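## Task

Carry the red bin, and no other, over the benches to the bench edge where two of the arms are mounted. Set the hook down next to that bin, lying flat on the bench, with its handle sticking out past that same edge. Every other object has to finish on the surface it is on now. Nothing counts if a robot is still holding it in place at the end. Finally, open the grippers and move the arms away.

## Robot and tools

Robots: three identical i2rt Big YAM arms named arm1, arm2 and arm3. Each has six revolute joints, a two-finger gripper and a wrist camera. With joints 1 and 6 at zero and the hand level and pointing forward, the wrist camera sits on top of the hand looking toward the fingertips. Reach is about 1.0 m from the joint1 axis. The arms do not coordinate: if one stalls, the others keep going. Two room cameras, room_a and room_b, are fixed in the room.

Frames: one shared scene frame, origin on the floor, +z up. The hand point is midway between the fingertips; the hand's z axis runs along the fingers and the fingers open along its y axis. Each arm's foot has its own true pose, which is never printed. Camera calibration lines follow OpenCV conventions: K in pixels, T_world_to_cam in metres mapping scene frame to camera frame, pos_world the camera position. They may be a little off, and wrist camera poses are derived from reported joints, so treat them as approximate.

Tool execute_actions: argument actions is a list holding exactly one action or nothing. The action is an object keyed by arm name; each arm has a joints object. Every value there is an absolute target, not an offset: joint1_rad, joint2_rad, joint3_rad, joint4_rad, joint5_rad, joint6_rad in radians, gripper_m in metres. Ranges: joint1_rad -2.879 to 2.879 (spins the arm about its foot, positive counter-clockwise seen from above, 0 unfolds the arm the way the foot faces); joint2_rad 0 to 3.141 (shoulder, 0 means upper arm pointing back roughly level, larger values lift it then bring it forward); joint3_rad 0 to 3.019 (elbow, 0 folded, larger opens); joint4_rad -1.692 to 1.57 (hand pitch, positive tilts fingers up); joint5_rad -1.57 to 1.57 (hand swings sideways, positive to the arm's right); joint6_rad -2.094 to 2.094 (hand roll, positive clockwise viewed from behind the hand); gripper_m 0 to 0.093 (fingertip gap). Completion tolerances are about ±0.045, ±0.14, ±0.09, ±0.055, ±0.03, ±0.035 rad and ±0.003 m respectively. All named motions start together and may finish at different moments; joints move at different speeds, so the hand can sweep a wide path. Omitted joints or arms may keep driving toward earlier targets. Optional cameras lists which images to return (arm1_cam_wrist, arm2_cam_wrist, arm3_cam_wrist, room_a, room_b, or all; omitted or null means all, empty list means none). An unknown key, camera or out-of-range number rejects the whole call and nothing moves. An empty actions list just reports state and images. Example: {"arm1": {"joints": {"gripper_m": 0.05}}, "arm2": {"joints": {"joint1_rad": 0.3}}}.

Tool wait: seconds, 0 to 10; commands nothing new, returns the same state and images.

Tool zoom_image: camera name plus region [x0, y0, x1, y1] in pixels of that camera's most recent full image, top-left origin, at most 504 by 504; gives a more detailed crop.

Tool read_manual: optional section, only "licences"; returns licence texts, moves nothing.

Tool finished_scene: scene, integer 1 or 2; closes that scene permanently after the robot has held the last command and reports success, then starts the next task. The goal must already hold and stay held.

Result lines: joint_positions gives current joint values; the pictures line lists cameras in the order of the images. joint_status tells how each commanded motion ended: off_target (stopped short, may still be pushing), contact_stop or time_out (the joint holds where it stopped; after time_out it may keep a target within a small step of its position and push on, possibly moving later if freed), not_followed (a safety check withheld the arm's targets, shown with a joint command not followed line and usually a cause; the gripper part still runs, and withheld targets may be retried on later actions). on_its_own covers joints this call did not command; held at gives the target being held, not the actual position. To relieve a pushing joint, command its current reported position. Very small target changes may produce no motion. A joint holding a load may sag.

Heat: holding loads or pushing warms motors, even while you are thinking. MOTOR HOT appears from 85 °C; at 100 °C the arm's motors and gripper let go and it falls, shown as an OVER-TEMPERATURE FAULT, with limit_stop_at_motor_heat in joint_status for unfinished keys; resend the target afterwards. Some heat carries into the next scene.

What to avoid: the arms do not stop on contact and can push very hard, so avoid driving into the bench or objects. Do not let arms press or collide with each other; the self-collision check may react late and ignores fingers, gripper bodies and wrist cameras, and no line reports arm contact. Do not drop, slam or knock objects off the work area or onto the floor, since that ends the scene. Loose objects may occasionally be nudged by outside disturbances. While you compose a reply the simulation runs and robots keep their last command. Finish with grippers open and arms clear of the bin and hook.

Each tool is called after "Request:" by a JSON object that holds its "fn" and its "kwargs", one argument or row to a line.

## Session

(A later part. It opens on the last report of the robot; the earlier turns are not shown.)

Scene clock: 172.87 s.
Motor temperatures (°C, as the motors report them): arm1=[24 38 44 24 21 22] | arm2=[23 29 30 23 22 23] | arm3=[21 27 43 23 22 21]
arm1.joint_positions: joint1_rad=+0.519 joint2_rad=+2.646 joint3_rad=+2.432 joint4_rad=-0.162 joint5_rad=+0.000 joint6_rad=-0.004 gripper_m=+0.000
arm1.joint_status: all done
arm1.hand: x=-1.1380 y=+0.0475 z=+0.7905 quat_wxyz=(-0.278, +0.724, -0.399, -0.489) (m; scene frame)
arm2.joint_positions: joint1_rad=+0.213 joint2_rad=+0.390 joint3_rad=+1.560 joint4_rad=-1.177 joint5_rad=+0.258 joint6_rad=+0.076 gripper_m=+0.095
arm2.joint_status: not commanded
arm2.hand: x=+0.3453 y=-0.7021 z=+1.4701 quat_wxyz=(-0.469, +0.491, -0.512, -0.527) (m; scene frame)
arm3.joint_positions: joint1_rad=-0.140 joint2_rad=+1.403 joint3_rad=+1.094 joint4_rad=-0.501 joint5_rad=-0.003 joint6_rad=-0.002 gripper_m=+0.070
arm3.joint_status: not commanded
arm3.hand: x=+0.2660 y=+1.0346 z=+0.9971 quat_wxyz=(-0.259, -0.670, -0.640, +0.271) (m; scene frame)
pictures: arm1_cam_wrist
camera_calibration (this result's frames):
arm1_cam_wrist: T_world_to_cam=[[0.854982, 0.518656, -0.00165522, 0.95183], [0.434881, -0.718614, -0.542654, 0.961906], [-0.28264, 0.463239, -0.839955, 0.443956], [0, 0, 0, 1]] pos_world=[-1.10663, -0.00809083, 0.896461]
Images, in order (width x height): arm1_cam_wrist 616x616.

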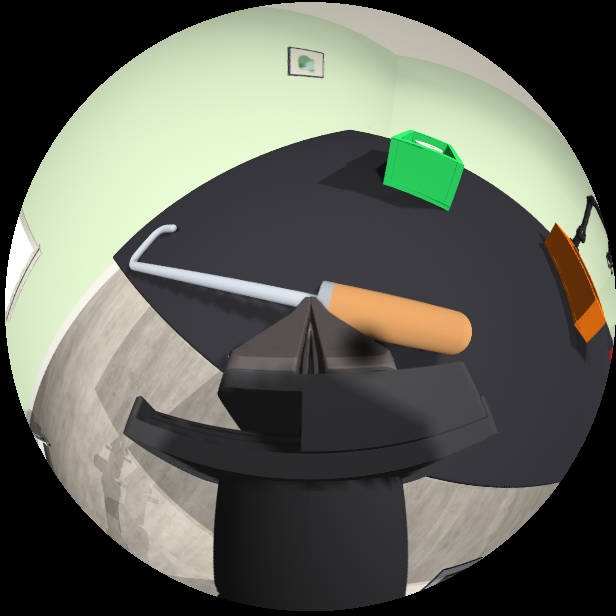

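Request:
{"fn": "execute_actions", "kwargs": {
  "actions": [
    {"arm1":{"joints":{"joint2_rad":2.4,"joint3_rad":2.45}}}
  ],
  "cameras": []
}}

Request:
{"fn": "execute_actions", "kwargs": {
  "actions": [
    {"arm1":{"joints":{"joint1_rad":0.41,"joint3_rad":2.72,"joint4_rad":-0.42,"joint2_rad":2.5}}}
  ],
  "cameras": []
}}

Request:
{"fn": "execute_actions", "kwargs": {
  "actions": [
    {"arm1":{"joints":{"joint2_rad":2.68}}}
  ],
  "cameras": ["arm1_cam_wrist","room_a"]
}}

Scene clock: 192.03 s.
Motor temperatures (°C, as the motors report them): arm1=[24 39 45 24 21 22] | arm2=[23 29 30 23 22 23] | arm3=[21 27 43 23 22 21]
arm1.joint_positions: joint1_rad=+0.519 joint2_rad=+2.395 joint3_rad=+2.440 joint4_rad=-0.168 joint5_rad=+0.000 joint6_rad=-0.004 gripper_m=+0.000
arm1.joint_status: all done
arm1.hand: x=-1.1306 y=+0.0313 z=+1.0360 quat_wxyz=(-0.327, +0.656, -0.361, -0.576) (m; scene frame)
arm2.joint_positions: joint1_rad=+0.213 joint2_rad=+0.390 joint3_rad=+1.560 joint4_rad=-1.177 joint5_rad=+0.258 joint6_rad=+0.076 gripper_m=+0.095
arm2.joint_status: not commanded
arm2.hand: x=+0.3453 y=-0.7021 z=+1.4701 quat_wxyz=(-0.469, +0.491, -0.512, -0.527) (m; scene frame)
arm3.joint_positions: joint1_rad=-0.140 joint2_rad=+1.403 joint3_rad=+1.094 joint4_rad=-0.501 joint5_rad=-0.003 joint6_rad=-0.002 gripper_m=+0.070
arm3.joint_status: not commanded
arm3.hand: x=+0.2660 y=+1.0346 z=+0.9971 quat_wxyz=(-0.259, -0.670, -0.640, +0.271) (m; scene frame)
pictures: none
No camera images: the call's "cameras" was empty. Leave "cameras" out to get every camera's image.

Scene clock: 193.33 s.
Motor temperatures (°C, as the motors report them): arm1=[24 39 45 24 21 22] | arm2=[23 29 30 23 22 23] | arm3=[21 27 43 23 22 21]
arm1.joint_positions: joint1_rad=+0.402 joint2_rad=+2.492 joint3_rad=+2.657 joint4_rad=-0.411 joint5_rad=+0.000 joint6_rad=-0.004 gripper_m=+0.000
arm1.joint_status: all done
arm1.hand: x=-1.0345 y=+0.0924 z=+1.0210 quat_wxyz=(-0.334, +0.667, -0.420, -0.517) (m; scene frame)
arm2.joint_positions: joint1_rad=+0.213 joint2_rad=+0.390 joint3_rad=+1.560 joint4_rad=-1.177 joint5_rad=+0.258 joint6_rad=+0.076 gripper_m=+0.095
arm2.joint_status: not commanded
arm2.hand: x=+0.3453 y=-0.7021 z=+1.4701 quat_wxyz=(-0.469, +0.491, -0.512, -0.527) (m; scene frame)
arm3.joint_positions: joint1_rad=-0.140 joint2_rad=+1.403 joint3_rad=+1.094 joint4_rad=-0.501 joint5_rad=-0.003 joint6_rad=-0.002 gripper_m=+0.070
arm3.joint_status: not commanded
arm3.hand: x=+0.2660 y=+1.0346 z=+0.9971 quat_wxyz=(-0.259, -0.670, -0.640, +0.271) (m; scene frame)
pictures: none
No camera images: the call's "cameras" was empty. Leave "cameras" out to get every camera's image.

Scene clock: 194.77 s.
Motor temperatures (°C, as the motors report them): arm1=[24 39 45 24 21 22] | arm2=[23 29 30 23 22 23] | arm3=[21 27 43 23 22 21]
arm1.joint_positions: joint1_rad=+0.402 joint2_rad=+2.675 joint3_rad=+2.685 joint4_rad=-0.420 joint5_rad=+0.000 joint6_rad=-0.004 gripper_m=+0.000
arm1.joint_status: all done
arm1.hand: x=-1.0411 y=+0.1099 z=+0.8586 quat_wxyz=(-0.299, +0.707, -0.445, -0.461) (m; scene frame)
arm2.joint_positions: joint1_rad=+0.213 joint2_rad=+0.390 joint3_rad=+1.560 joint4_rad=-1.177 joint5_rad=+0.258 joint6_rad=+0.076 gripper_m=+0.095
arm2.joint_status: not commanded
arm2.hand: x=+0.3453 y=-0.7021 z=+1.4701 quat_wxyz=(-0.469, +0.491, -0.512, -0.527) (m; scene frame)
arm3.joint_positions: joint1_rad=-0.140 joint2_rad=+1.403 joint3_rad=+1.094 joint4_rad=-0.501 joint5_rad=-0.003 joint6_rad=-0.002 gripper_m=+0.070
arm3.joint_status: not commanded
arm3.hand: x=+0.2660 y=+1.0346 z=+0.9971 quat_wxyz=(-0.259, -0.670, -0.640, +0.271) (m; scene frame)
pictures: arm1_cam_wrist, room_a
camera_calibration (this result's frames):
arm1_cam_wrist: T_world_to_cam=[[0.909552, 0.415587, -0.00147403, 0.904683], [0.355369, -0.779588, -0.515709, 0.902346], [-0.215471, 0.46854, -0.856763, 0.58348], [0, 0, 0, 1]] pos_world=[-1.0178, 0.0540986, 0.966585]
Images, in order (width x height): arm1_cam_wrist 616x616, room_a 504x504.

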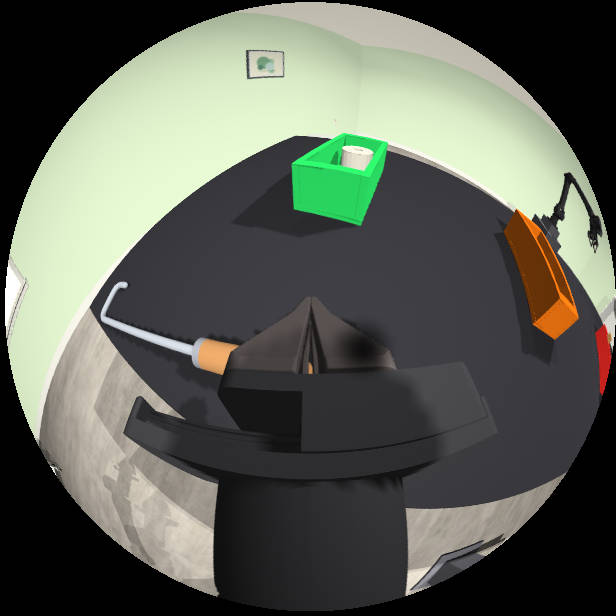

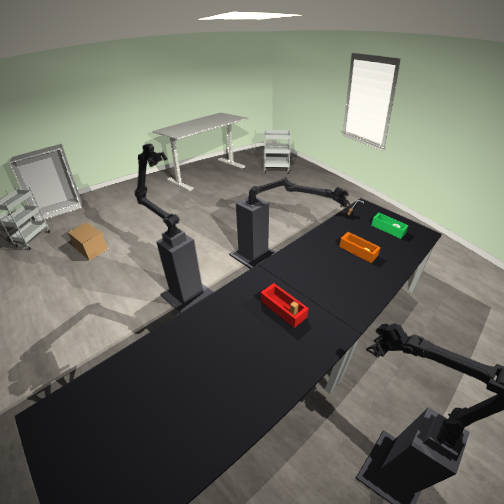

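Request:
{"fn": "execute_actions", "kwargs": {
  "actions": [
    {"arm1":{"joints":{"joint2_rad":2.76,"joint3_rad":2.8}}}
  ],
  "cameras": ["arm1_cam_wrist"]
}}

Scene clock: 206.23 s.
Motor temperatures (°C, as the motors report them): arm1=[24 40 44 24 21 22] | arm2=[23 29 30 23 22 23] | arm3=[21 27 43 23 22 21]
arm1.joint_positions: joint1_rad=+0.402 joint2_rad=+2.737 joint3_rad=+2.733 joint4_rad=-0.420 joint5_rad=+0.000 joint6_rad=-0.004 gripper_m=+0.000
arm1.joint_status: all done
arm1.hand: x=-1.0428 y=+0.1143 z=+0.8269 quat_wxyz=(-0.296, +0.710, -0.448, -0.456) (m; scene frame)
arm2.joint_positions: joint1_rad=+0.213 joint2_rad=+0.390 joint3_rad=+1.560 joint4_rad=-1.177 joint5_rad=+0.258 joint6_rad=+0.076 gripper_m=+0.095
arm2.joint_status: not commanded
arm2.hand: x=+0.3453 y=-0.7021 z=+1.4701 quat_wxyz=(-0.469, +0.491, -0.512, -0.527) (m; scene frame)
arm3.joint_positions: joint1_rad=-0.140 joint2_rad=+1.403 joint3_rad=+1.094 joint4_rad=-0.501 joint5_rad=-0.003 joint6_rad=-0.002 gripper_m=+0.070
arm3.joint_status: not commanded
arm3.hand: x=+0.2660 y=+1.0346 z=+0.9971 quat_wxyz=(-0.259, -0.670, -0.640, +0.271) (m; scene frame)
pictures: arm1_cam_wrist
camera_calibration (this result's frames):
arm1_cam_wrist: T_world_to_cam=[[0.909613, 0.415454, -0.00135586, 0.904374], [0.358314, -0.78615, -0.503566, 0.88386], [-0.210275, 0.457564, -0.863956, 0.566502], [0, 0, 0, 1]] pos_world=[-1.02021, 0.0599096, 0.935741]
Images, in order (width x height): arm1_cam_wrist 616x616.

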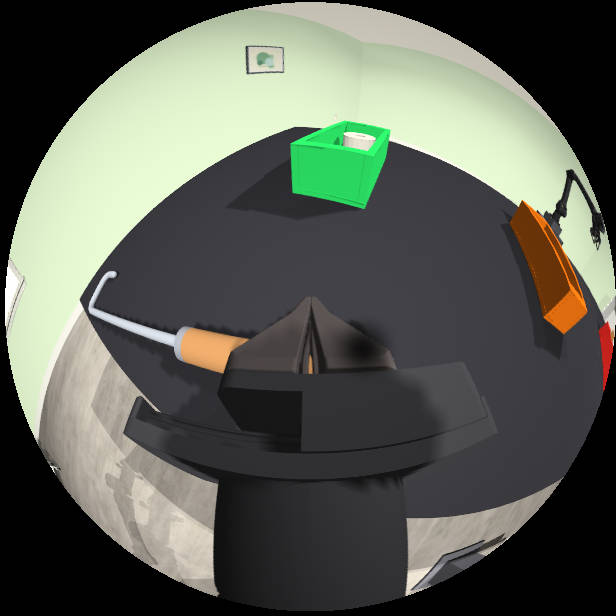

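Request:
{"fn": "execute_actions", "kwargs": {
  "actions": [
    {"arm1":{"joints":{"joint2_rad":2.81}}}
  ],
  "cameras": ["arm1_cam_wrist","room_a"]
}}

Scene clock: 212.77 s.
Motor temperatures (°C, as the motors report them): arm1=[24 41 45 24 21 22] | arm2=[23 29 30 23 22 23] | arm3=[21 27 43 23 22 21]
arm1.joint_positions: joint1_rad=+0.402 joint2_rad=+2.775 joint3_rad=+2.745 joint4_rad=-0.418 joint5_rad=+0.002 joint6_rad=-0.004 gripper_m=+0.000
arm1.joint_status: all done
arm1.hand: x=-1.0424 y=+0.1149 z=+0.7971 quat_wxyz=(-0.291, +0.716, -0.452, -0.446) (m; scene frame)
arm2.joint_positions: joint1_rad=+0.213 joint2_rad=+0.390 joint3_rad=+1.560 joint4_rad=-1.177 joint5_rad=+0.258 joint6_rad=+0.076 gripper_m=+0.095
arm2.joint_status: not commanded
arm2.hand: x=+0.3453 y=-0.7021 z=+1.4701 quat_wxyz=(-0.469, +0.491, -0.512, -0.527) (m; scene frame)
arm3.joint_positions: joint1_rad=-0.140 joint2_rad=+1.403 joint3_rad=+1.094 joint4_rad=-0.501 joint5_rad=-0.003 joint6_rad=-0.002 gripper_m=+0.070
arm3.joint_status: not commanded
arm3.hand: x=+0.2660 y=+1.0346 z=+0.9971 quat_wxyz=(-0.259, -0.670, -0.640, +0.271) (m; scene frame)
pictures: arm1_cam_wrist, room_a
camera_calibration (this result's frames):
arm1_cam_wrist: T_world_to_cam=[[0.910572, 0.41335, -0.000158141, 0.903963], [0.362015, -0.797673, -0.482352, 0.857417], [-0.199506, 0.439159, -0.875978, 0.563454], [0, 0, 0, 1]] pos_world=[-1.02111, 0.0628393, 0.907293]
Images, in order (width x height): arm1_cam_wrist 616x616, room_a 504x504.

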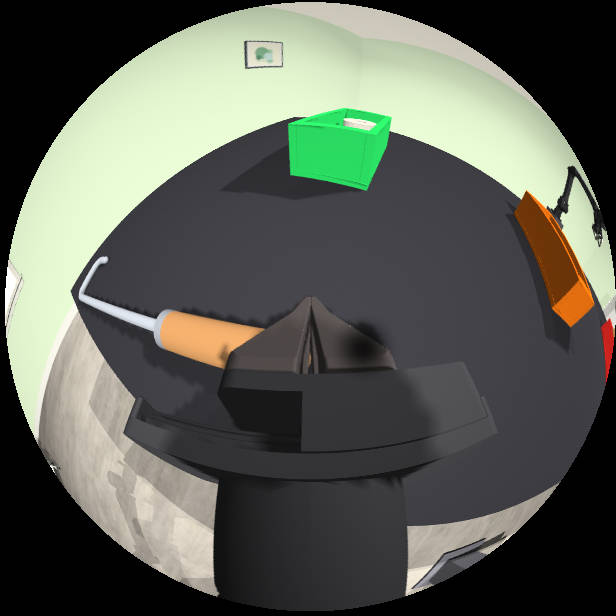

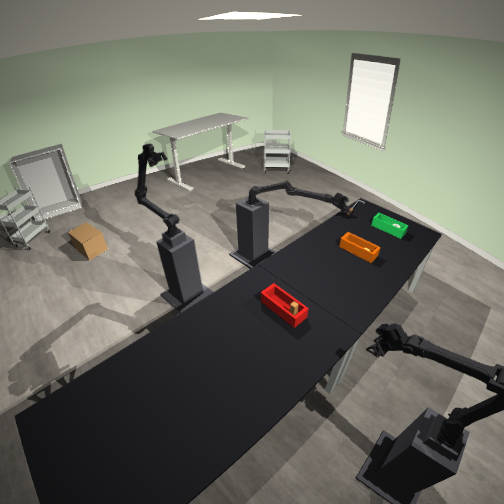

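Request:
{"fn": "execute_actions", "kwargs": {
  "actions": [
    {"arm1":{"joints":{"joint2_rad":2.84}}}
  ],
  "cameras": []
}}

Request:
{"fn": "execute_actions", "kwargs": {
  "actions": [
    {"arm1":{"joints":{"joint2_rad":2.72,"joint3_rad":2.5,"joint4_rad":-0.36}}}
  ],
  "cameras": ["arm1_cam_wrist","room_a"]
}}

Scene clock: 219.83 s.
Motor temperatures (°C, as the motors report them): arm1=[24 41 45 24 21 22] | arm2=[23 29 30 23 22 23] | arm3=[21 27 43 23 22 21]
arm1.joint_positions: joint1_rad=+0.402 joint2_rad=+2.779 joint3_rad=+2.750 joint4_rad=-0.418 joint5_rad=+0.002 joint6_rad=-0.004 gripper_m=+0.000
arm1.joint_status: all done
arm1.hand: x=-1.0425 y=+0.1153 z=+0.7963 quat_wxyz=(-0.291, +0.715, -0.451, -0.447) (m; scene frame)
arm2.joint_positions: joint1_rad=+0.213 joint2_rad=+0.390 joint3_rad=+1.560 joint4_rad=-1.177 joint5_rad=+0.258 joint6_rad=+0.076 gripper_m=+0.095
arm2.joint_status: not commanded
arm2.hand: x=+0.3453 y=-0.7021 z=+1.4701 quat_wxyz=(-0.469, +0.491, -0.512, -0.527) (m; scene frame)
arm3.joint_positions: joint1_rad=-0.140 joint2_rad=+1.403 joint3_rad=+1.094 joint4_rad=-0.501 joint5_rad=-0.003 joint6_rad=-0.002 gripper_m=+0.070
arm3.joint_status: not commanded
arm3.hand: x=+0.2660 y=+1.0346 z=+0.9971 quat_wxyz=(-0.259, -0.670, -0.640, +0.271) (m; scene frame)
pictures: none
No camera images: the call's "cameras" was empty. Leave "cameras" out to get every camera's image.

Scene clock: 220.97 s.
Motor temperatures (°C, as the motors report them): arm1=[24 41 45 24 21 22] | arm2=[23 29 30 23 22 23] | arm3=[21 27 43 23 22 21]
arm1.joint_positions: joint1_rad=+0.402 joint2_rad=+2.687 joint3_rad=+2.529 joint4_rad=-0.358 joint5_rad=+0.003 joint6_rad=-0.004 gripper_m=+0.000
arm1.joint_status: all done
arm1.hand: x=-1.0335 y=+0.0968 z=+0.7663 quat_wxyz=(-0.276, +0.730, -0.461, -0.422) (m; scene frame)
arm2.joint_positions: joint1_rad=+0.213 joint2_rad=+0.390 joint3_rad=+1.560 joint4_rad=-1.177 joint5_rad=+0.258 joint6_rad=+0.076 gripper_m=+0.095
arm2.joint_status: not commanded
arm2.hand: x=+0.3453 y=-0.7021 z=+1.4701 quat_wxyz=(-0.469, +0.491, -0.512, -0.527) (m; scene frame)
arm3.joint_positions: joint1_rad=-0.140 joint2_rad=+1.403 joint3_rad=+1.094 joint4_rad=-0.501 joint5_rad=-0.003 joint6_rad=-0.002 gripper_m=+0.070
arm3.joint_status: not commanded
arm3.hand: x=+0.2660 y=+1.0346 z=+0.9971 quat_wxyz=(-0.259, -0.670, -0.640, +0.271) (m; scene frame)
pictures: arm1_cam_wrist, room_a
camera_calibration (this result's frames):
arm1_cam_wrist: T_world_to_cam=[[0.911092, 0.412201, 0.000972762, 0.903116], [0.374175, -0.826046, -0.421474, 0.793553], [-0.172929, 0.384366, -0.90684, 0.602662], [0, 0, 0, 1]] pos_world=[-1.01553, 0.0516032, 0.880101]
Images, in order (width x height): arm1_cam_wrist 616x616, room_a 504x504.

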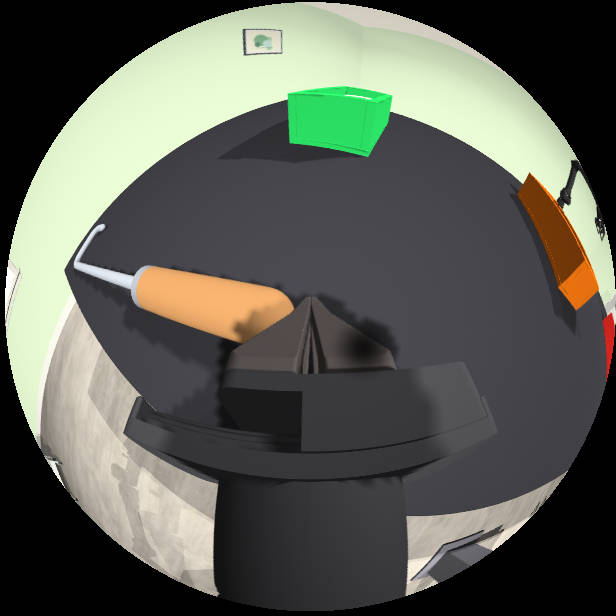

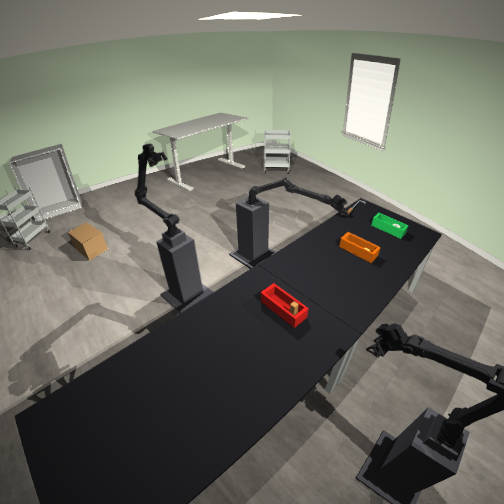

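Request:
{"fn": "execute_actions", "kwargs": {
  "actions": [
    {"arm1":{"joints":{"joint2_rad":2.5,"joint3_rad":2.6}}}
  ],
  "cameras": []
}}

Request:
{"fn": "execute_actions", "kwargs": {
  "actions": [
    {"arm1":{"joints":{"joint1_rad":0.45,"joint2_rad":2.68,"joint3_rad":2.85,"joint4_rad":-0.45}}}
  ],
  "cameras": []
}}

Request:
{"fn": "execute_actions", "kwargs": {
  "actions": [
    {"arm1":{"joints":{"joint2_rad":2.83}}}
  ],
  "cameras": ["arm1_cam_wrist"]
}}

Scene clock: 250.00 s.
Motor temperatures (°C, as the motors report them): arm1=[24 41 39 24 21 22] | arm2=[23 29 30 23 22 23] | arm3=[21 27 44 23 22 21]
arm1.joint_positions: joint1_rad=+0.402 joint2_rad=+2.483 joint3_rad=+2.574 joint4_rad=-0.360 joint5_rad=+0.003 joint6_rad=-0.004 gripper_m=+0.000
arm1.joint_status: all done
arm1.hand: x=-1.0341 y=+0.0934 z=+0.9900 quat_wxyz=(-0.331, +0.672, -0.424, -0.508) (m; scene frame)
arm2.joint_positions: joint1_rad=+0.213 joint2_rad=+0.390 joint3_rad=+1.560 joint4_rad=-1.177 joint5_rad=+0.258 joint6_rad=+0.076 gripper_m=+0.095
arm2.joint_status: not commanded
arm2.hand: x=+0.3453 y=-0.7021 z=+1.4701 quat_wxyz=(-0.469, +0.491, -0.512, -0.527) (m; scene frame)
arm3.joint_positions: joint1_rad=-0.140 joint2_rad=+1.403 joint3_rad=+1.094 joint4_rad=-0.501 joint5_rad=-0.003 joint6_rad=-0.002 gripper_m=+0.070
arm3.joint_status: not commanded
arm3.hand: x=+0.2660 y=+1.0346 z=+0.9971 quat_wxyz=(-0.259, -0.670, -0.640, +0.271) (m; scene frame)
pictures: none
No camera images: the call's "cameras" was empty. Leave "cameras" out to get every camera's image.

Scene clock: 251.27 s.
Motor temperatures (°C, as the motors report them): arm1=[24 41 40 24 21 22] | arm2=[23 29 30 23 22 23] | arm3=[21 27 44 23 22 21]
arm1.joint_positions: joint1_rad=+0.450 joint2_rad=+2.677 joint3_rad=+2.784 joint4_rad=-0.446 joint5_rad=+0.003 joint6_rad=-0.004 gripper_m=+0.000
arm1.joint_status: all done
arm1.hand: x=-1.0860 y=+0.0924 z=+0.9104 quat_wxyz=(-0.304, +0.700, -0.419, -0.492) (m; scene frame)
arm2.joint_positions: joint1_rad=+0.213 joint2_rad=+0.390 joint3_rad=+1.560 joint4_rad=-1.177 joint5_rad=+0.258 joint6_rad=+0.076 gripper_m=+0.095
arm2.joint_status: not commanded
arm2.hand: x=+0.3453 y=-0.7021 z=+1.4701 quat_wxyz=(-0.469, +0.491, -0.512, -0.527) (m; scene frame)
arm3.joint_positions: joint1_rad=-0.140 joint2_rad=+1.403 joint3_rad=+1.094 joint4_rad=-0.501 joint5_rad=-0.003 joint6_rad=-0.002 gripper_m=+0.070
arm3.joint_status: not commanded
arm3.hand: x=+0.2660 y=+1.0346 z=+0.9971 quat_wxyz=(-0.259, -0.670, -0.640, +0.271) (m; scene frame)
pictures: none
No camera images: the call's "cameras" was empty. Leave "cameras" out to get every camera's image.

Scene clock: 252.30 s.
Motor temperatures (°C, as the motors report them): arm1=[24 41 40 24 21 22] | arm2=[23 29 30 23 22 23] | arm3=[21 27 44 23 22 21]
arm1.joint_positions: joint1_rad=+0.449 joint2_rad=+2.810 joint3_rad=+2.813 joint4_rad=-0.435 joint5_rad=+0.003 joint6_rad=-0.004 gripper_m=+0.000
arm1.joint_status: all done
arm1.hand: x=-1.0861 y=+0.0979 z=+0.8000 quat_wxyz=(-0.284, +0.722, -0.433, -0.459) (m; scene frame)
arm2.joint_positions: joint1_rad=+0.213 joint2_rad=+0.390 joint3_rad=+1.560 joint4_rad=-1.177 joint5_rad=+0.258 joint6_rad=+0.076 gripper_m=+0.095
arm2.joint_status: not commanded
arm2.hand: x=+0.3453 y=-0.7021 z=+1.4701 quat_wxyz=(-0.469, +0.491, -0.512, -0.527) (m; scene frame)
arm3.joint_positions: joint1_rad=-0.140 joint2_rad=+1.403 joint3_rad=+1.094 joint4_rad=-0.501 joint5_rad=-0.003 joint6_rad=-0.002 gripper_m=+0.070
arm3.joint_status: not commanded
arm3.hand: x=+0.2660 y=+1.0346 z=+0.9971 quat_wxyz=(-0.259, -0.670, -0.640, +0.271) (m; scene frame)
pictures: arm1_cam_wrist
camera_calibration (this result's frames):
arm1_cam_wrist: T_world_to_cam=[[0.890531, 0.454922, 0.000381583, 0.924488], [0.395109, -0.773029, -0.496301, 0.905787], [-0.225483, 0.442123, -0.86815, 0.529959], [0, 0, 0, 1]] pos_world=[-1.06167, 0.0453225, 0.909274]
Images, in order (width x height): arm1_cam_wrist 616x616.

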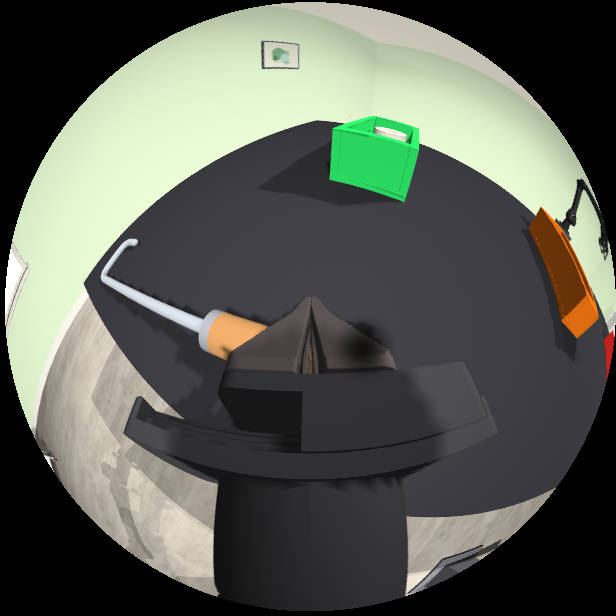

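Request:
{"fn": "execute_actions", "kwargs": {
  "actions": [
    {"arm1":{"joints":{"joint2_rad":2.87}}}
  ],
  "cameras": []
}}

Request:
{"fn": "execute_actions", "kwargs": {
  "actions": [
    {"arm1":{"joints":{"joint2_rad":2.76,"joint3_rad":2.62,"joint4_rad":-0.45}}}
  ],
  "cameras": ["arm1_cam_wrist"]
}}

Scene clock: 258.23 s.
Motor temperatures (°C, as the motors report them): arm1=[24 42 42 24 21 22] | arm2=[23 29 30 23 22 23] | arm3=[21 27 44 23 22 21]
arm1.joint_positions: joint1_rad=+0.449 joint2_rad=+2.811 joint3_rad=+2.813 joint4_rad=-0.435 joint5_rad=+0.003 joint6_rad=-0.004 gripper_m=+0.000
arm1.joint_status: all done
arm1.hand: x=-1.0860 y=+0.0979 z=+0.7992 quat_wxyz=(-0.284, +0.722, -0.433, -0.458) (m; scene frame)
arm2.joint_positions: joint1_rad=+0.213 joint2_rad=+0.390 joint3_rad=+1.560 joint4_rad=-1.177 joint5_rad=+0.258 joint6_rad=+0.076 gripper_m=+0.095
arm2.joint_status: not commanded
arm2.hand: x=+0.3453 y=-0.7021 z=+1.4701 quat_wxyz=(-0.469, +0.491, -0.512, -0.527) (m; scene frame)
arm3.joint_positions: joint1_rad=-0.140 joint2_rad=+1.403 joint3_rad=+1.094 joint4_rad=-0.501 joint5_rad=-0.003 joint6_rad=-0.002 gripper_m=+0.070
arm3.joint_status: not commanded
arm3.hand: x=+0.2660 y=+1.0346 z=+0.9971 quat_wxyz=(-0.259, -0.670, -0.640, +0.271) (m; scene frame)
pictures: none
No camera images: the call's "cameras" was empty. Leave "cameras" out to get every camera's image.

Scene clock: 259.23 s.
Motor temperatures (°C, as the motors report them): arm1=[24 42 41 24 21 22] | arm2=[23 29 30 23 22 23] | arm3=[21 27 44 23 22 21]
arm1.joint_positions: joint1_rad=+0.449 joint2_rad=+2.721 joint3_rad=+2.660 joint4_rad=-0.436 joint5_rad=+0.003 joint6_rad=-0.004 gripper_m=+0.000
arm1.joint_status: all done
arm1.hand: x=-1.0793 y=+0.0850 z=+0.7946 quat_wxyz=(-0.270, +0.737, -0.441, -0.435) (m; scene frame)
arm2.joint_positions: joint1_rad=+0.213 joint2_rad=+0.390 joint3_rad=+1.560 joint4_rad=-1.177 joint5_rad=+0.258 joint6_rad=+0.076 gripper_m=+0.095
arm2.joint_status: not commanded
arm2.hand: x=+0.3453 y=-0.7021 z=+1.4701 quat_wxyz=(-0.469, +0.491, -0.512, -0.527) (m; scene frame)
arm3.joint_positions: joint1_rad=-0.140 joint2_rad=+1.403 joint3_rad=+1.094 joint4_rad=-0.501 joint5_rad=-0.003 joint6_rad=-0.002 gripper_m=+0.070
arm3.joint_status: not commanded
arm3.hand: x=+0.2660 y=+1.0346 z=+0.9971 quat_wxyz=(-0.259, -0.670, -0.640, +0.271) (m; scene frame)
pictures: arm1_cam_wrist
camera_calibration (this result's frames):
arm1_cam_wrist: T_world_to_cam=[[0.890622, 0.454744, 0.000940589, 0.924013], [0.40895, -0.800025, -0.438999, 0.862163], [-0.19888, 0.391366, -0.898487, 0.589678], [0, 0, 0, 1]] pos_world=[-1.05825, 0.0387817, 0.907438]
Images, in order (width x height): arm1_cam_wrist 616x616.

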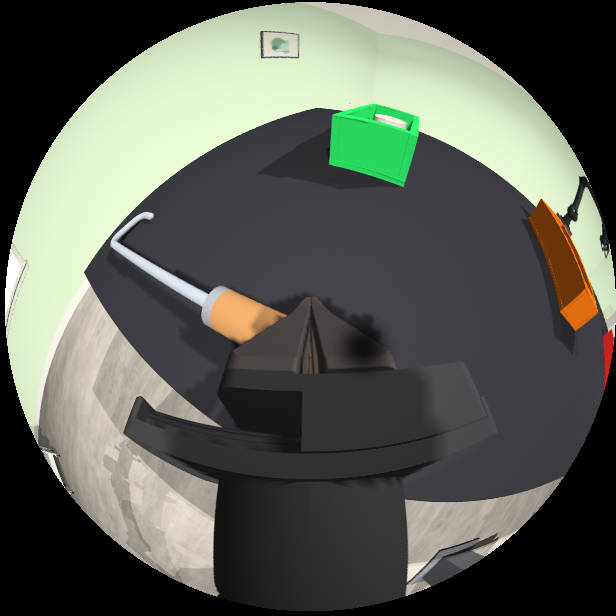

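Request:
{"fn": "execute_actions", "kwargs": {
  "actions": [
    {"arm1":{"joints":{"joint2_rad":2.66,"joint3_rad":2.42,"joint4_rad":-0.45}}}
  ],
  "cameras": []
}}

Request:
{"fn": "execute_actions", "kwargs": {
  "actions": [
    {"arm1":{"joints":{"joint2_rad":2.58,"joint3_rad":2.25,"joint4_rad":-0.42}}}
  ],
  "cameras": ["arm1_cam_wrist"]
}}

Scene clock: 266.40 s.
Motor temperatures (°C, as the motors report them): arm1=[24 42 40 24 21 22] | arm2=[23 29 30 23 22 23] | arm3=[21 27 44 23 22 21]
arm1.joint_positions: joint1_rad=+0.449 joint2_rad=+2.607 joint3_rad=+2.471 joint4_rad=-0.434 joint5_rad=+0.001 joint6_rad=-0.004 gripper_m=+0.000
arm1.joint_status: all done
arm1.hand: x=-1.0678 y=+0.0628 z=+0.7922 quat_wxyz=(-0.253, +0.753, -0.451, -0.408) (m; scene frame)
arm2.joint_positions: joint1_rad=+0.213 joint2_rad=+0.390 joint3_rad=+1.560 joint4_rad=-1.177 joint5_rad=+0.258 joint6_rad=+0.076 gripper_m=+0.095
arm2.joint_status: not commanded
arm2.hand: x=+0.3453 y=-0.7021 z=+1.4701 quat_wxyz=(-0.469, +0.491, -0.512, -0.527) (m; scene frame)
arm3.joint_positions: joint1_rad=-0.140 joint2_rad=+1.403 joint3_rad=+1.094 joint4_rad=-0.501 joint5_rad=-0.003 joint6_rad=-0.002 gripper_m=+0.070
arm3.joint_status: not commanded
arm3.hand: x=+0.2660 y=+1.0346 z=+0.9971 quat_wxyz=(-0.259, -0.670, -0.640, +0.271) (m; scene frame)
pictures: none
No camera images: the call's "cameras" was empty. Leave "cameras" out to get every camera's image.

Scene clock: 267.37 s.
Motor temperatures (°C, as the motors report them): arm1=[24 42 40 24 21 22] | arm2=[23 29 30 23 22 23] | arm3=[21 27 44 23 22 21]
arm1.joint_positions: joint1_rad=+0.449 joint2_rad=+2.527 joint3_rad=+2.284 joint4_rad=-0.403 joint5_rad=+0.001 joint6_rad=-0.004 gripper_m=+0.000
arm1.joint_status: all done
arm1.hand: x=-1.0535 y=+0.0360 z=+0.7651 quat_wxyz=(-0.236, +0.768, -0.460, -0.379) (m; scene frame)
arm2.joint_positions: joint1_rad=+0.213 joint2_rad=+0.390 joint3_rad=+1.560 joint4_rad=-1.177 joint5_rad=+0.258 joint6_rad=+0.076 gripper_m=+0.095
arm2.joint_status: not commanded
arm2.hand: x=+0.3453 y=-0.7021 z=+1.4701 quat_wxyz=(-0.469, +0.491, -0.512, -0.527) (m; scene frame)
arm3.joint_positions: joint1_rad=-0.140 joint2_rad=+1.403 joint3_rad=+1.094 joint4_rad=-0.501 joint5_rad=-0.003 joint6_rad=-0.002 gripper_m=+0.070
arm3.joint_status: not commanded
arm3.hand: x=+0.2660 y=+1.0346 z=+0.9971 quat_wxyz=(-0.259, -0.670, -0.640, +0.271) (m; scene frame)
pictures: arm1_cam_wrist
camera_calibration (this result's frames):
arm1_cam_wrist: T_world_to_cam=[[0.890695, 0.454597, 0.00204133, 0.922584], [0.434273, -0.849529, -0.299513, 0.721188], [-0.134424, 0.267661, -0.95409, 0.702366], [0, 0, 0, 1]] pos_world=[-1.04052, 0.00526944, 0.884243]
Images, in order (width x height): arm1_cam_wrist 616x616.

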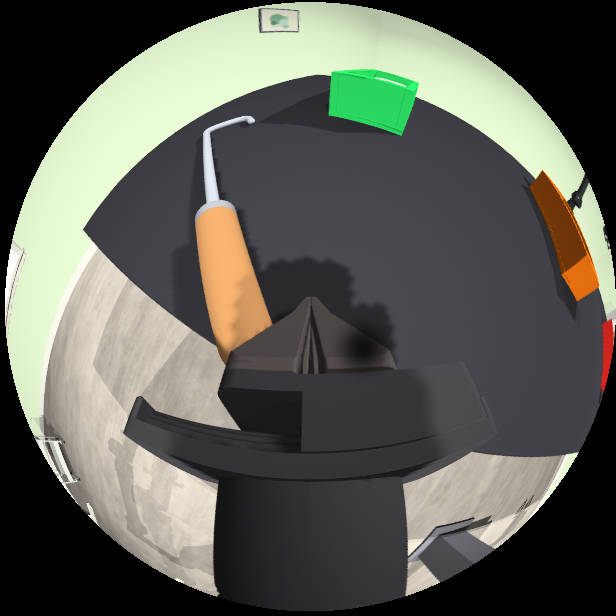

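Request:
{"fn": "execute_actions", "kwargs": {
  "actions": [
    {"arm1":{"joints":{"joint2_rad":2.35}}}
  ],
  "cameras": []
}}

Request:
{"fn": "execute_actions", "kwargs": {
  "actions": [
    {"arm1":{"joints":{"joint3_rad":2.54,"joint4_rad":-0.405,"joint5_rad":-0.28,"joint6_rad":-0.17,"gripper_m":0.09,"joint2_rad":2.48}}}
  ],
  "cameras": []
}}

Request:
{"fn": "execute_actions", "kwargs": {
  "actions": [
    {"arm1":{"joints":{"joint2_rad":2.62}}}
  ],
  "cameras": ["arm1_cam_wrist"]
}}

Scene clock: 288.07 s.
Motor temperatures (°C, as the motors report them): arm1=[24 41 38 24 21 22] | arm2=[23 29 30 23 22 23] | arm3=[21 27 44 23 22 21]
arm1.joint_positions: joint1_rad=+0.449 joint2_rad=+2.331 joint3_rad=+2.250 joint4_rad=-0.419 joint5_rad=+0.001 joint6_rad=-0.004 gripper_m=+0.000
arm1.joint_status: all done
arm1.hand: x=-1.0506 y=+0.0275 z=+0.9209 quat_wxyz=(-0.269, +0.738, -0.442, -0.434) (m; scene frame)
arm2.joint_positions: joint1_rad=+0.213 joint2_rad=+0.390 joint3_rad=+1.560 joint4_rad=-1.177 joint5_rad=+0.258 joint6_rad=+0.076 gripper_m=+0.095
arm2.joint_status: not commanded
arm2.hand: x=+0.3453 y=-0.7021 z=+1.4701 quat_wxyz=(-0.469, +0.491, -0.512, -0.527) (m; scene frame)
arm3.joint_positions: joint1_rad=-0.140 joint2_rad=+1.403 joint3_rad=+1.094 joint4_rad=-0.501 joint5_rad=-0.003 joint6_rad=-0.002 gripper_m=+0.070
arm3.joint_status: not commanded
arm3.hand: x=+0.2660 y=+1.0346 z=+0.9971 quat_wxyz=(-0.259, -0.670, -0.640, +0.271) (m; scene frame)
pictures: none
No camera images: the call's "cameras" was empty. Leave "cameras" out to get every camera's image.

Scene clock: 289.27 s.
Motor temperatures (°C, as the motors report them): arm1=[24 41 39 24 21 22] | arm2=[23 29 30 23 22 23] | arm3=[21 27 44 23 22 21]
arm1.joint_positions: joint1_rad=+0.449 joint2_rad=+2.471 joint3_rad=+2.477 joint4_rad=-0.416 joint5_rad=-0.276 joint6_rad=-0.153 gripper_m=+0.090
arm1.joint_status: all done
arm1.hand: x=-1.1080 y=+0.0354 z=+0.9303 quat_wxyz=(-0.225, +0.775, -0.304, -0.506) (m; scene frame)
arm2.joint_positions: joint1_rad=+0.213 joint2_rad=+0.390 joint3_rad=+1.560 joint4_rad=-1.177 joint5_rad=+0.258 joint6_rad=+0.076 gripper_m=+0.095
arm2.joint_status: not commanded
arm2.hand: x=+0.3453 y=-0.7021 z=+1.4701 quat_wxyz=(-0.469, +0.491, -0.512, -0.527) (m; scene frame)
arm3.joint_positions: joint1_rad=-0.140 joint2_rad=+1.403 joint3_rad=+1.094 joint4_rad=-0.501 joint5_rad=-0.003 joint6_rad=-0.002 gripper_m=+0.070
arm3.joint_status: not commanded
arm3.hand: x=+0.2660 y=+1.0346 z=+0.9971 quat_wxyz=(-0.259, -0.670, -0.640, +0.271) (m; scene frame)
pictures: none
No camera images: the call's "cameras" was empty. Leave "cameras" out to get every camera's image.

Scene clock: 290.53 s.
Motor temperatures (°C, as the motors report them): arm1=[24 41 39 24 21 22] | arm2=[23 29 30 23 22 23] | arm3=[21 27 44 23 22 21]
arm1.joint_positions: joint1_rad=+0.449 joint2_rad=+2.620 joint3_rad=+2.498 joint4_rad=-0.411 joint5_rad=-0.276 joint6_rad=-0.154 gripper_m=+0.090
arm1.joint_status: all done
arm1.hand: x=-1.1103 y=+0.0423 z=+0.8038 quat_wxyz=(-0.192, +0.800, -0.324, -0.467) (m; scene frame)
arm2.joint_positions: joint1_rad=+0.213 joint2_rad=+0.390 joint3_rad=+1.560 joint4_rad=-1.177 joint5_rad=+0.258 joint6_rad=+0.076 gripper_m=+0.095
arm2.joint_status: not commanded
arm2.hand: x=+0.3453 y=-0.7021 z=+1.4701 quat_wxyz=(-0.469, +0.491, -0.512, -0.527) (m; scene frame)
arm3.joint_positions: joint1_rad=-0.140 joint2_rad=+1.403 joint3_rad=+1.094 joint4_rad=-0.501 joint5_rad=-0.003 joint6_rad=-0.002 gripper_m=+0.070
arm3.joint_status: not commanded
arm3.hand: x=+0.2660 y=+1.0346 z=+0.9971 quat_wxyz=(-0.259, -0.670, -0.640, +0.271) (m; scene frame)
pictures: arm1_cam_wrist
camera_calibration (this result's frames):
arm1_cam_wrist: T_world_to_cam=[[0.705827, 0.708333, -0.0085302, 0.762793], [0.639215, -0.64205, -0.423291, 1.08107], [-0.305308, 0.293318, -0.905953, 0.500441], [0, 0, 0, 1]] pos_world=[-1.07665, 0.00700072, 0.917491]
Images, in order (width x height): arm1_cam_wrist 616x616.

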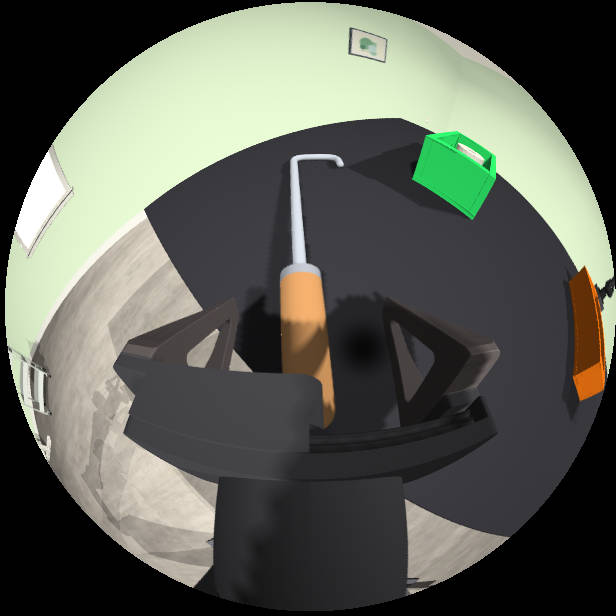

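Beautifully aligned. Lower ~3 cm.

Request:
{"fn": "execute_actions", "kwargs": {
  "actions": [
    {"arm1":{"joints":{"joint2_rad":2.67}}}
  ],
  "cameras": ["arm1_cam_wrist"]
}}

Scene clock: 294.30 s.
Motor temperatures (°C, as the motors report them): arm1=[24 42 41 24 21 22] | arm2=[23 29 30 23 22 23] | arm3=[21 27 44 23 22 21]
arm1.joint_positions: joint1_rad=+0.449 joint2_rad=+2.642 joint3_rad=+2.498 joint4_rad=-0.411 joint5_rad=-0.276 joint6_rad=-0.154 gripper_m=+0.090
arm1.joint_status: all done
arm1.hand: x=-1.1097 y=+0.0414 z=+0.7825 quat_wxyz=(-0.185, +0.804, -0.328, -0.459) (m; scene frame)
arm2.joint_positions: joint1_rad=+0.213 joint2_rad=+0.390 joint3_rad=+1.560 joint4_rad=-1.177 joint5_rad=+0.258 joint6_rad=+0.076 gripper_m=+0.095
arm2.joint_status: not commanded
arm2.hand: x=+0.3453 y=-0.7021 z=+1.4701 quat_wxyz=(-0.469, +0.491, -0.512, -0.527) (m; scene frame)
arm3.joint_positions: joint1_rad=-0.140 joint2_rad=+1.403 joint3_rad=+1.094 joint4_rad=-0.501 joint5_rad=-0.003 joint6_rad=-0.002 gripper_m=+0.070
arm3.joint_status: not commanded
arm3.hand: x=+0.2660 y=+1.0346 z=+0.9971 quat_wxyz=(-0.259, -0.670, -0.640, +0.271) (m; scene frame)
pictures: arm1_cam_wrist
camera_calibration (this result's frames):
arm1_cam_wrist: T_world_to_cam=[[0.706094, 0.707953, -0.0152565, 0.768329], [0.64341, -0.65042, -0.403704, 1.06073], [-0.295727, 0.275237, -0.914762, 0.499868], [0, 0, 0, 1]] pos_world=[-1.07717, 0.00839832, 0.897204]
Images, in order (width x height): arm1_cam_wrist 616x616.

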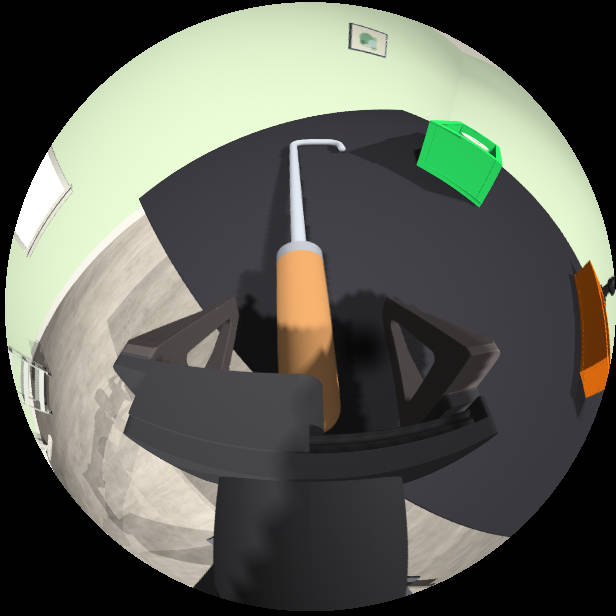

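Request:
{"fn": "execute_actions", "kwargs": {
  "actions": [
    {"arm1":{"joints":{"joint2_rad":2.7}}}
  ],
  "cameras": []
}}

Request:
{"fn": "execute_actions", "kwargs": {
  "actions": [
    {"arm1":{"joints":{"gripper_m":0}}}
  ],
  "cameras": ["arm1_cam_wrist"]
}}

Scene clock: 298.73 s.
Motor temperatures (°C, as the motors report them): arm1=[24 42 42 24 21 22] | arm2=[23 29 30 23 22 23] | arm3=[21 27 44 23 22 21]
arm1.joint_positions: joint1_rad=+0.449 joint2_rad=+2.660 joint3_rad=+2.498 joint4_rad=-0.407 joint5_rad=-0.277 joint6_rad=-0.156 gripper_m=+0.090
arm1.joint_status: all done
arm1.hand: x=-1.1094 y=+0.0408 z=+0.7665 quat_wxyz=(-0.182, +0.807, -0.329, -0.455) (m; scene frame)
arm2.joint_positions: joint1_rad=+0.213 joint2_rad=+0.390 joint3_rad=+1.560 joint4_rad=-1.177 joint5_rad=+0.258 joint6_rad=+0.076 gripper_m=+0.095
arm2.joint_status: not commanded
arm2.hand: x=+0.3453 y=-0.7021 z=+1.4701 quat_wxyz=(-0.469, +0.491, -0.512, -0.527) (m; scene frame)
arm3.joint_positions: joint1_rad=-0.140 joint2_rad=+1.403 joint3_rad=+1.094 joint4_rad=-0.501 joint5_rad=-0.003 joint6_rad=-0.002 gripper_m=+0.070
arm3.joint_status: not commanded
arm3.hand: x=+0.2660 y=+1.0346 z=+0.9971 quat_wxyz=(-0.259, -0.670, -0.640, +0.271) (m; scene frame)
pictures: none
No camera images: the call's "cameras" was empty. Leave "cameras" out to get every camera's image.

Scene clock: 299.43 s.
Motor temperatures (°C, as the motors report them): arm1=[24 42 42 24 21 22] | arm2=[23 29 30 23 22 23] | arm3=[21 27 44 23 22 21]
arm1.joint_positions: joint1_rad=+0.450 joint2_rad=+2.660 joint3_rad=+2.498 joint4_rad=-0.406 joint5_rad=-0.280 joint6_rad=-0.161 gripper_m=+0.029
arm1.joint_status: gripper_m off_target (ended at +0.029, target +0.000)
arm1.hand: x=-1.1111 y=+0.0398 z=+0.7668 quat_wxyz=(-0.182, +0.808, -0.326, -0.456) (m; scene frame)
arm2.joint_positions: joint1_rad=+0.213 joint2_rad=+0.390 joint3_rad=+1.560 joint4_rad=-1.177 joint5_rad=+0.258 joint6_rad=+0.076 gripper_m=+0.095
arm2.joint_status: not commanded
arm2.hand: x=+0.3453 y=-0.7021 z=+1.4701 quat_wxyz=(-0.469, +0.491, -0.512, -0.527) (m; scene frame)
arm3.joint_positions: joint1_rad=-0.140 joint2_rad=+1.403 joint3_rad=+1.094 joint4_rad=-0.501 joint5_rad=-0.003 joint6_rad=-0.002 gripper_m=+0.070
arm3.joint_status: not commanded
arm3.hand: x=+0.2660 y=+1.0346 z=+0.9971 quat_wxyz=(-0.259, -0.670, -0.640, +0.271) (m; scene frame)
pictures: arm1_cam_wrist
camera_calibration (this result's frames):
arm1_cam_wrist: T_world_to_cam=[[0.700172, 0.713812, -0.0151919, 0.763373], [0.652043, -0.647962, -0.393682, 1.05612], [-0.290859, 0.265739, -0.919121, 0.494618], [0, 0, 0, 1]] pos_world=[-1.07926, 0.00798062, 0.881986]
Images, in order (width x height): arm1_cam_wrist 616x616.

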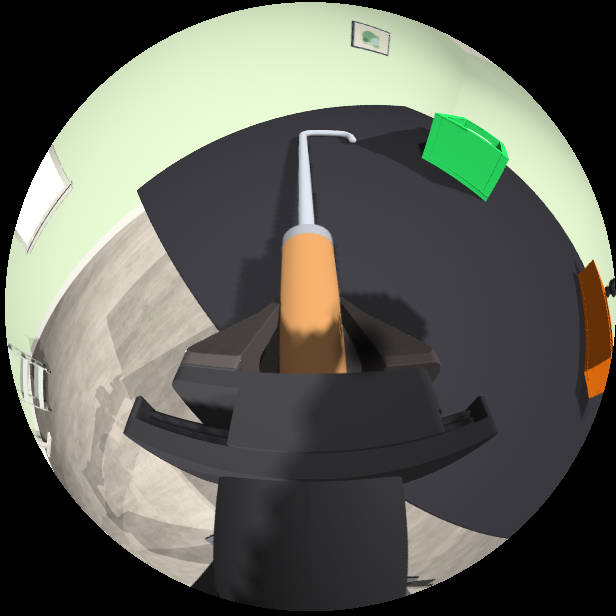

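Request:
{"fn": "execute_actions", "kwargs": {
  "actions": [
    {"arm1":{"joints":{"joint2_rad":2.2}}}
  ],
  "cameras": []
}}

Request:
{"fn": "execute_actions", "kwargs": {
  "actions": [
    {"arm1":{"joints":{"joint1_rad":-0.517,"joint5_rad":-0.43,"joint6_rad":-0.32,"joint4_rad":-0.48,"joint3_rad":2.38}}}
  ],
  "cameras": []
}}

Request:
{"fn": "execute_actions", "kwargs": {
  "actions": [
    {"arm1":{"joints":{"joint2_rad":2.48}}}
  ],
  "cameras": ["arm1_cam_wrist","room_a"]
}}

Scene clock: 315.17 s.
Motor temperatures (°C, as the motors report them): arm1=[24 43 43 24 21 22] | arm2=[23 29 30 23 22 23] | arm3=[21 27 45 23 22 21]
arm1.joint_positions: joint1_rad=+0.450 joint2_rad=+2.246 joint3_rad=+2.510 joint4_rad=-0.437 joint5_rad=-0.279 joint6_rad=-0.161 gripper_m=+0.029
arm1.joint_status: all done
arm1.hand: x=-1.0899 y=-0.0074 z=+1.1529 quat_wxyz=(-0.288, +0.720, -0.256, -0.577) (m; scene frame)
arm2.joint_positions: joint1_rad=+0.213 joint2_rad=+0.390 joint3_rad=+1.560 joint4_rad=-1.177 joint5_rad=+0.258 joint6_rad=+0.076 gripper_m=+0.095
arm2.joint_status: not commanded
arm2.hand: x=+0.3453 y=-0.7021 z=+1.4701 quat_wxyz=(-0.469, +0.491, -0.512, -0.527) (m; scene frame)
arm3.joint_positions: joint1_rad=-0.140 joint2_rad=+1.403 joint3_rad=+1.094 joint4_rad=-0.501 joint5_rad=-0.003 joint6_rad=-0.002 gripper_m=+0.070
arm3.joint_status: not commanded
arm3.hand: x=+0.2660 y=+1.0346 z=+0.9971 quat_wxyz=(-0.259, -0.670, -0.640, +0.271) (m; scene frame)
pictures: none
No camera images: the call's "cameras" was empty. Leave "cameras" out to get every camera's image.

Scene clock: 317.50 s.
Motor temperatures (°C, as the motors report them): arm1=[24 43 43 24 21 22] | arm2=[23 29 30 23 22 23] | arm3=[21 27 45 23 22 21]
arm1.joint_positions: joint1_rad=-0.518 joint2_rad=+2.254 joint3_rad=+2.364 joint4_rad=-0.502 joint5_rad=-0.427 joint6_rad=-0.314 gripper_m=+0.030
arm1.joint_status: all done
arm1.hand: x=-0.2618 y=+0.0395 z=+1.0534 quat_wxyz=(-0.441, +0.614, -0.542, -0.367) (m; scene frame)
arm2.joint_positions: joint1_rad=+0.213 joint2_rad=+0.390 joint3_rad=+1.560 joint4_rad=-1.177 joint5_rad=+0.258 joint6_rad=+0.076 gripper_m=+0.095
arm2.joint_status: not commanded
arm2.hand: x=+0.3453 y=-0.7021 z=+1.4701 quat_wxyz=(-0.469, +0.491, -0.512, -0.527) (m; scene frame)
arm3.joint_positions: joint1_rad=-0.140 joint2_rad=+1.403 joint3_rad=+1.094 joint4_rad=-0.501 joint5_rad=-0.003 joint6_rad=-0.002 gripper_m=+0.070
arm3.joint_status: not commanded
arm3.hand: x=+0.2660 y=+1.0346 z=+0.9971 quat_wxyz=(-0.259, -0.670, -0.640, +0.271) (m; scene frame)
pictures: none
No camera images: the call's "cameras" was empty. Leave "cameras" out to get every camera's image.

Scene clock: 319.07 s.
Motor temperatures (°C, as the motors report them): arm1=[24 43 43 24 21 22] | arm2=[23 29 30 23 22 23] | arm3=[21 27 45 23 22 21]
arm1.joint_positions: joint1_rad=-0.519 joint2_rad=+2.511 joint3_rad=+2.353 joint4_rad=-0.497 joint5_rad=-0.427 joint6_rad=-0.315 gripper_m=+0.030
arm1.joint_status: all done
arm1.hand: x=-0.2490 y=+0.0592 z=+0.8161 quat_wxyz=(-0.332, +0.637, -0.608, -0.337) (m; scene frame)
arm2.joint_positions: joint1_rad=+0.213 joint2_rad=+0.390 joint3_rad=+1.560 joint4_rad=-1.177 joint5_rad=+0.258 joint6_rad=+0.076 gripper_m=+0.095
arm2.joint_status: not commanded
arm2.hand: x=+0.3453 y=-0.7021 z=+1.4701 quat_wxyz=(-0.469, +0.491, -0.512, -0.527) (m; scene frame)
arm3.joint_positions: joint1_rad=-0.140 joint2_rad=+1.403 joint3_rad=+1.094 joint4_rad=-0.501 joint5_rad=-0.003 joint6_rad=-0.002 gripper_m=+0.070
arm3.joint_status: not commanded
arm3.hand: x=+0.2660 y=+1.0346 z=+0.9971 quat_wxyz=(-0.259, -0.670, -0.640, +0.271) (m; scene frame)
pictures: arm1_cam_wrist, room_a
camera_calibration (this result's frames):
arm1_cam_wrist: T_world_to_cam=[[0.99962, 0.0275209, 0.00160403, 0.248167], [0.0262713, -0.933372, -0.357947, 0.357848], [-0.00835386, 0.357853, -0.93374, 0.862363], [0, 0, 0, 1]] pos_world=[-0.25027, 0.0185766, 0.932916]
Images, in order (width x height): arm1_cam_wrist 616x616, room_a 504x504.

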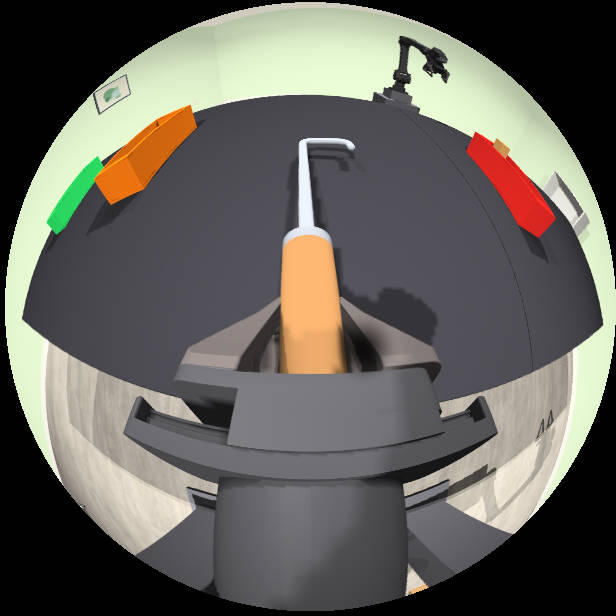

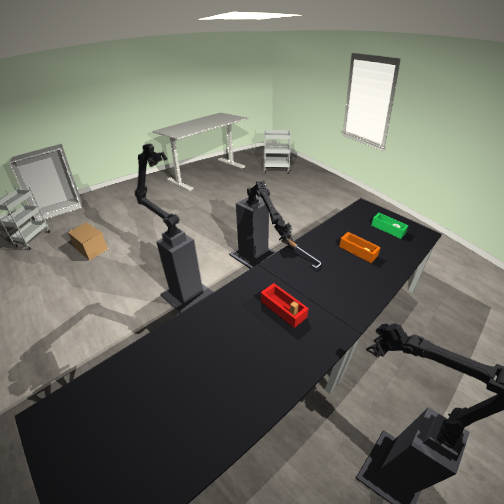

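Request:
{"fn": "execute_actions", "kwargs": {
  "actions": [
    {"arm1":{"joints":{"joint1_rad":-0.655}}}
  ],
  "cameras": []
}}

Request:
{"fn": "execute_actions", "kwargs": {
  "actions": [
    {"arm1":{"joints":{"joint2_rad":2.56}}}
  ],
  "cameras": ["arm1_cam_wrist"]
}}

Scene clock: 332.40 s.
Motor temperatures (°C, as the motors report them): arm1=[24 45 43 24 21 22] | arm2=[23 29 30 23 22 23] | arm3=[21 27 45 23 22 21]
arm1.joint_positions: joint1_rad=-0.655 joint2_rad=+2.511 joint3_rad=+2.353 joint4_rad=-0.497 joint5_rad=-0.422 joint6_rad=-0.315 gripper_m=+0.030
arm1.joint_status: all done
arm1.hand: x=-0.1361 y=+0.0011 z=+0.8164 quat_wxyz=(-0.356, +0.594, -0.651, -0.313) (m; scene frame)
arm2.joint_positions: joint1_rad=+0.213 joint2_rad=+0.390 joint3_rad=+1.560 joint4_rad=-1.177 joint5_rad=+0.258 joint6_rad=+0.076 gripper_m=+0.095
arm2.joint_status: not commanded
arm2.hand: x=+0.3453 y=-0.7021 z=+1.4701 quat_wxyz=(-0.469, +0.491, -0.512, -0.527) (m; scene frame)
arm3.joint_positions: joint1_rad=-0.140 joint2_rad=+1.403 joint3_rad=+1.094 joint4_rad=-0.501 joint5_rad=-0.003 joint6_rad=-0.002 gripper_m=+0.070
arm3.joint_status: not commanded
arm3.hand: x=+0.2660 y=+1.0346 z=+0.9971 quat_wxyz=(-0.259, -0.670, -0.640, +0.271) (m; scene frame)
pictures: none
No camera images: the call's "cameras" was empty. Leave "cameras" out to get every camera's image.

Scene clock: 333.40 s.
Motor temperatures (°C, as the motors report them): arm1=[24 45 43 24 21 22] | arm2=[23 29 30 23 22 23] | arm3=[21 27 45 23 22 21]
arm1.joint_positions: joint1_rad=-0.655 joint2_rad=+2.557 joint3_rad=+2.353 joint4_rad=-0.493 joint5_rad=-0.427 joint6_rad=-0.315 gripper_m=+0.030
arm1.joint_status: all done
arm1.hand: x=-0.1375 y=+0.0001 z=+0.7764 quat_wxyz=(-0.337, +0.596, -0.659, -0.311) (m; scene frame)
arm2.joint_positions: joint1_rad=+0.213 joint2_rad=+0.390 joint3_rad=+1.560 joint4_rad=-1.177 joint5_rad=+0.258 joint6_rad=+0.076 gripper_m=+0.095
arm2.joint_status: not commanded
arm2.hand: x=+0.3453 y=-0.7021 z=+1.4701 quat_wxyz=(-0.469, +0.491, -0.512, -0.527) (m; scene frame)
arm3.joint_positions: joint1_rad=-0.140 joint2_rad=+1.403 joint3_rad=+1.094 joint4_rad=-0.501 joint5_rad=-0.003 joint6_rad=-0.002 gripper_m=+0.070
arm3.joint_status: not commanded
arm3.hand: x=+0.2660 y=+1.0346 z=+0.9971 quat_wxyz=(-0.259, -0.670, -0.640, +0.271) (m; scene frame)
pictures: arm1_cam_wrist
camera_calibration (this result's frames):
arm1_cam_wrist: T_world_to_cam=[[0.993913, -0.108504, -0.0190973, 0.153725], [-0.108794, -0.939299, -0.325394, 0.24166], [0.0173684, 0.32549, -0.945386, 0.859966], [0, 0, 0, 1]] pos_world=[-0.141435, -0.0362398, 0.89457]
Images, in order (width x height): arm1_cam_wrist 616x616.

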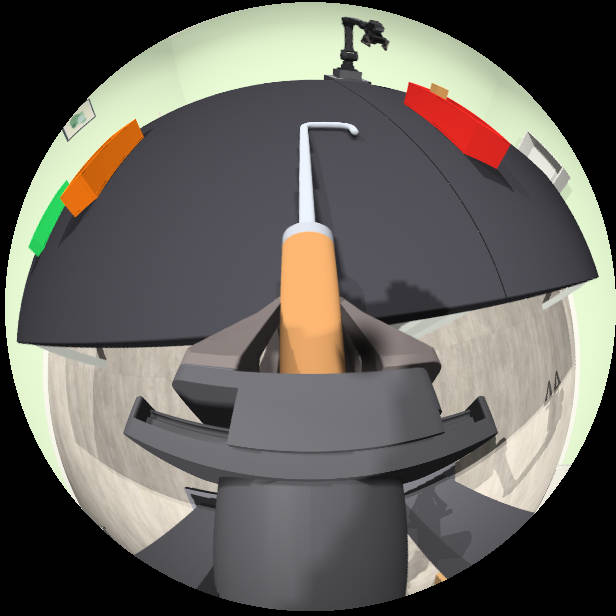

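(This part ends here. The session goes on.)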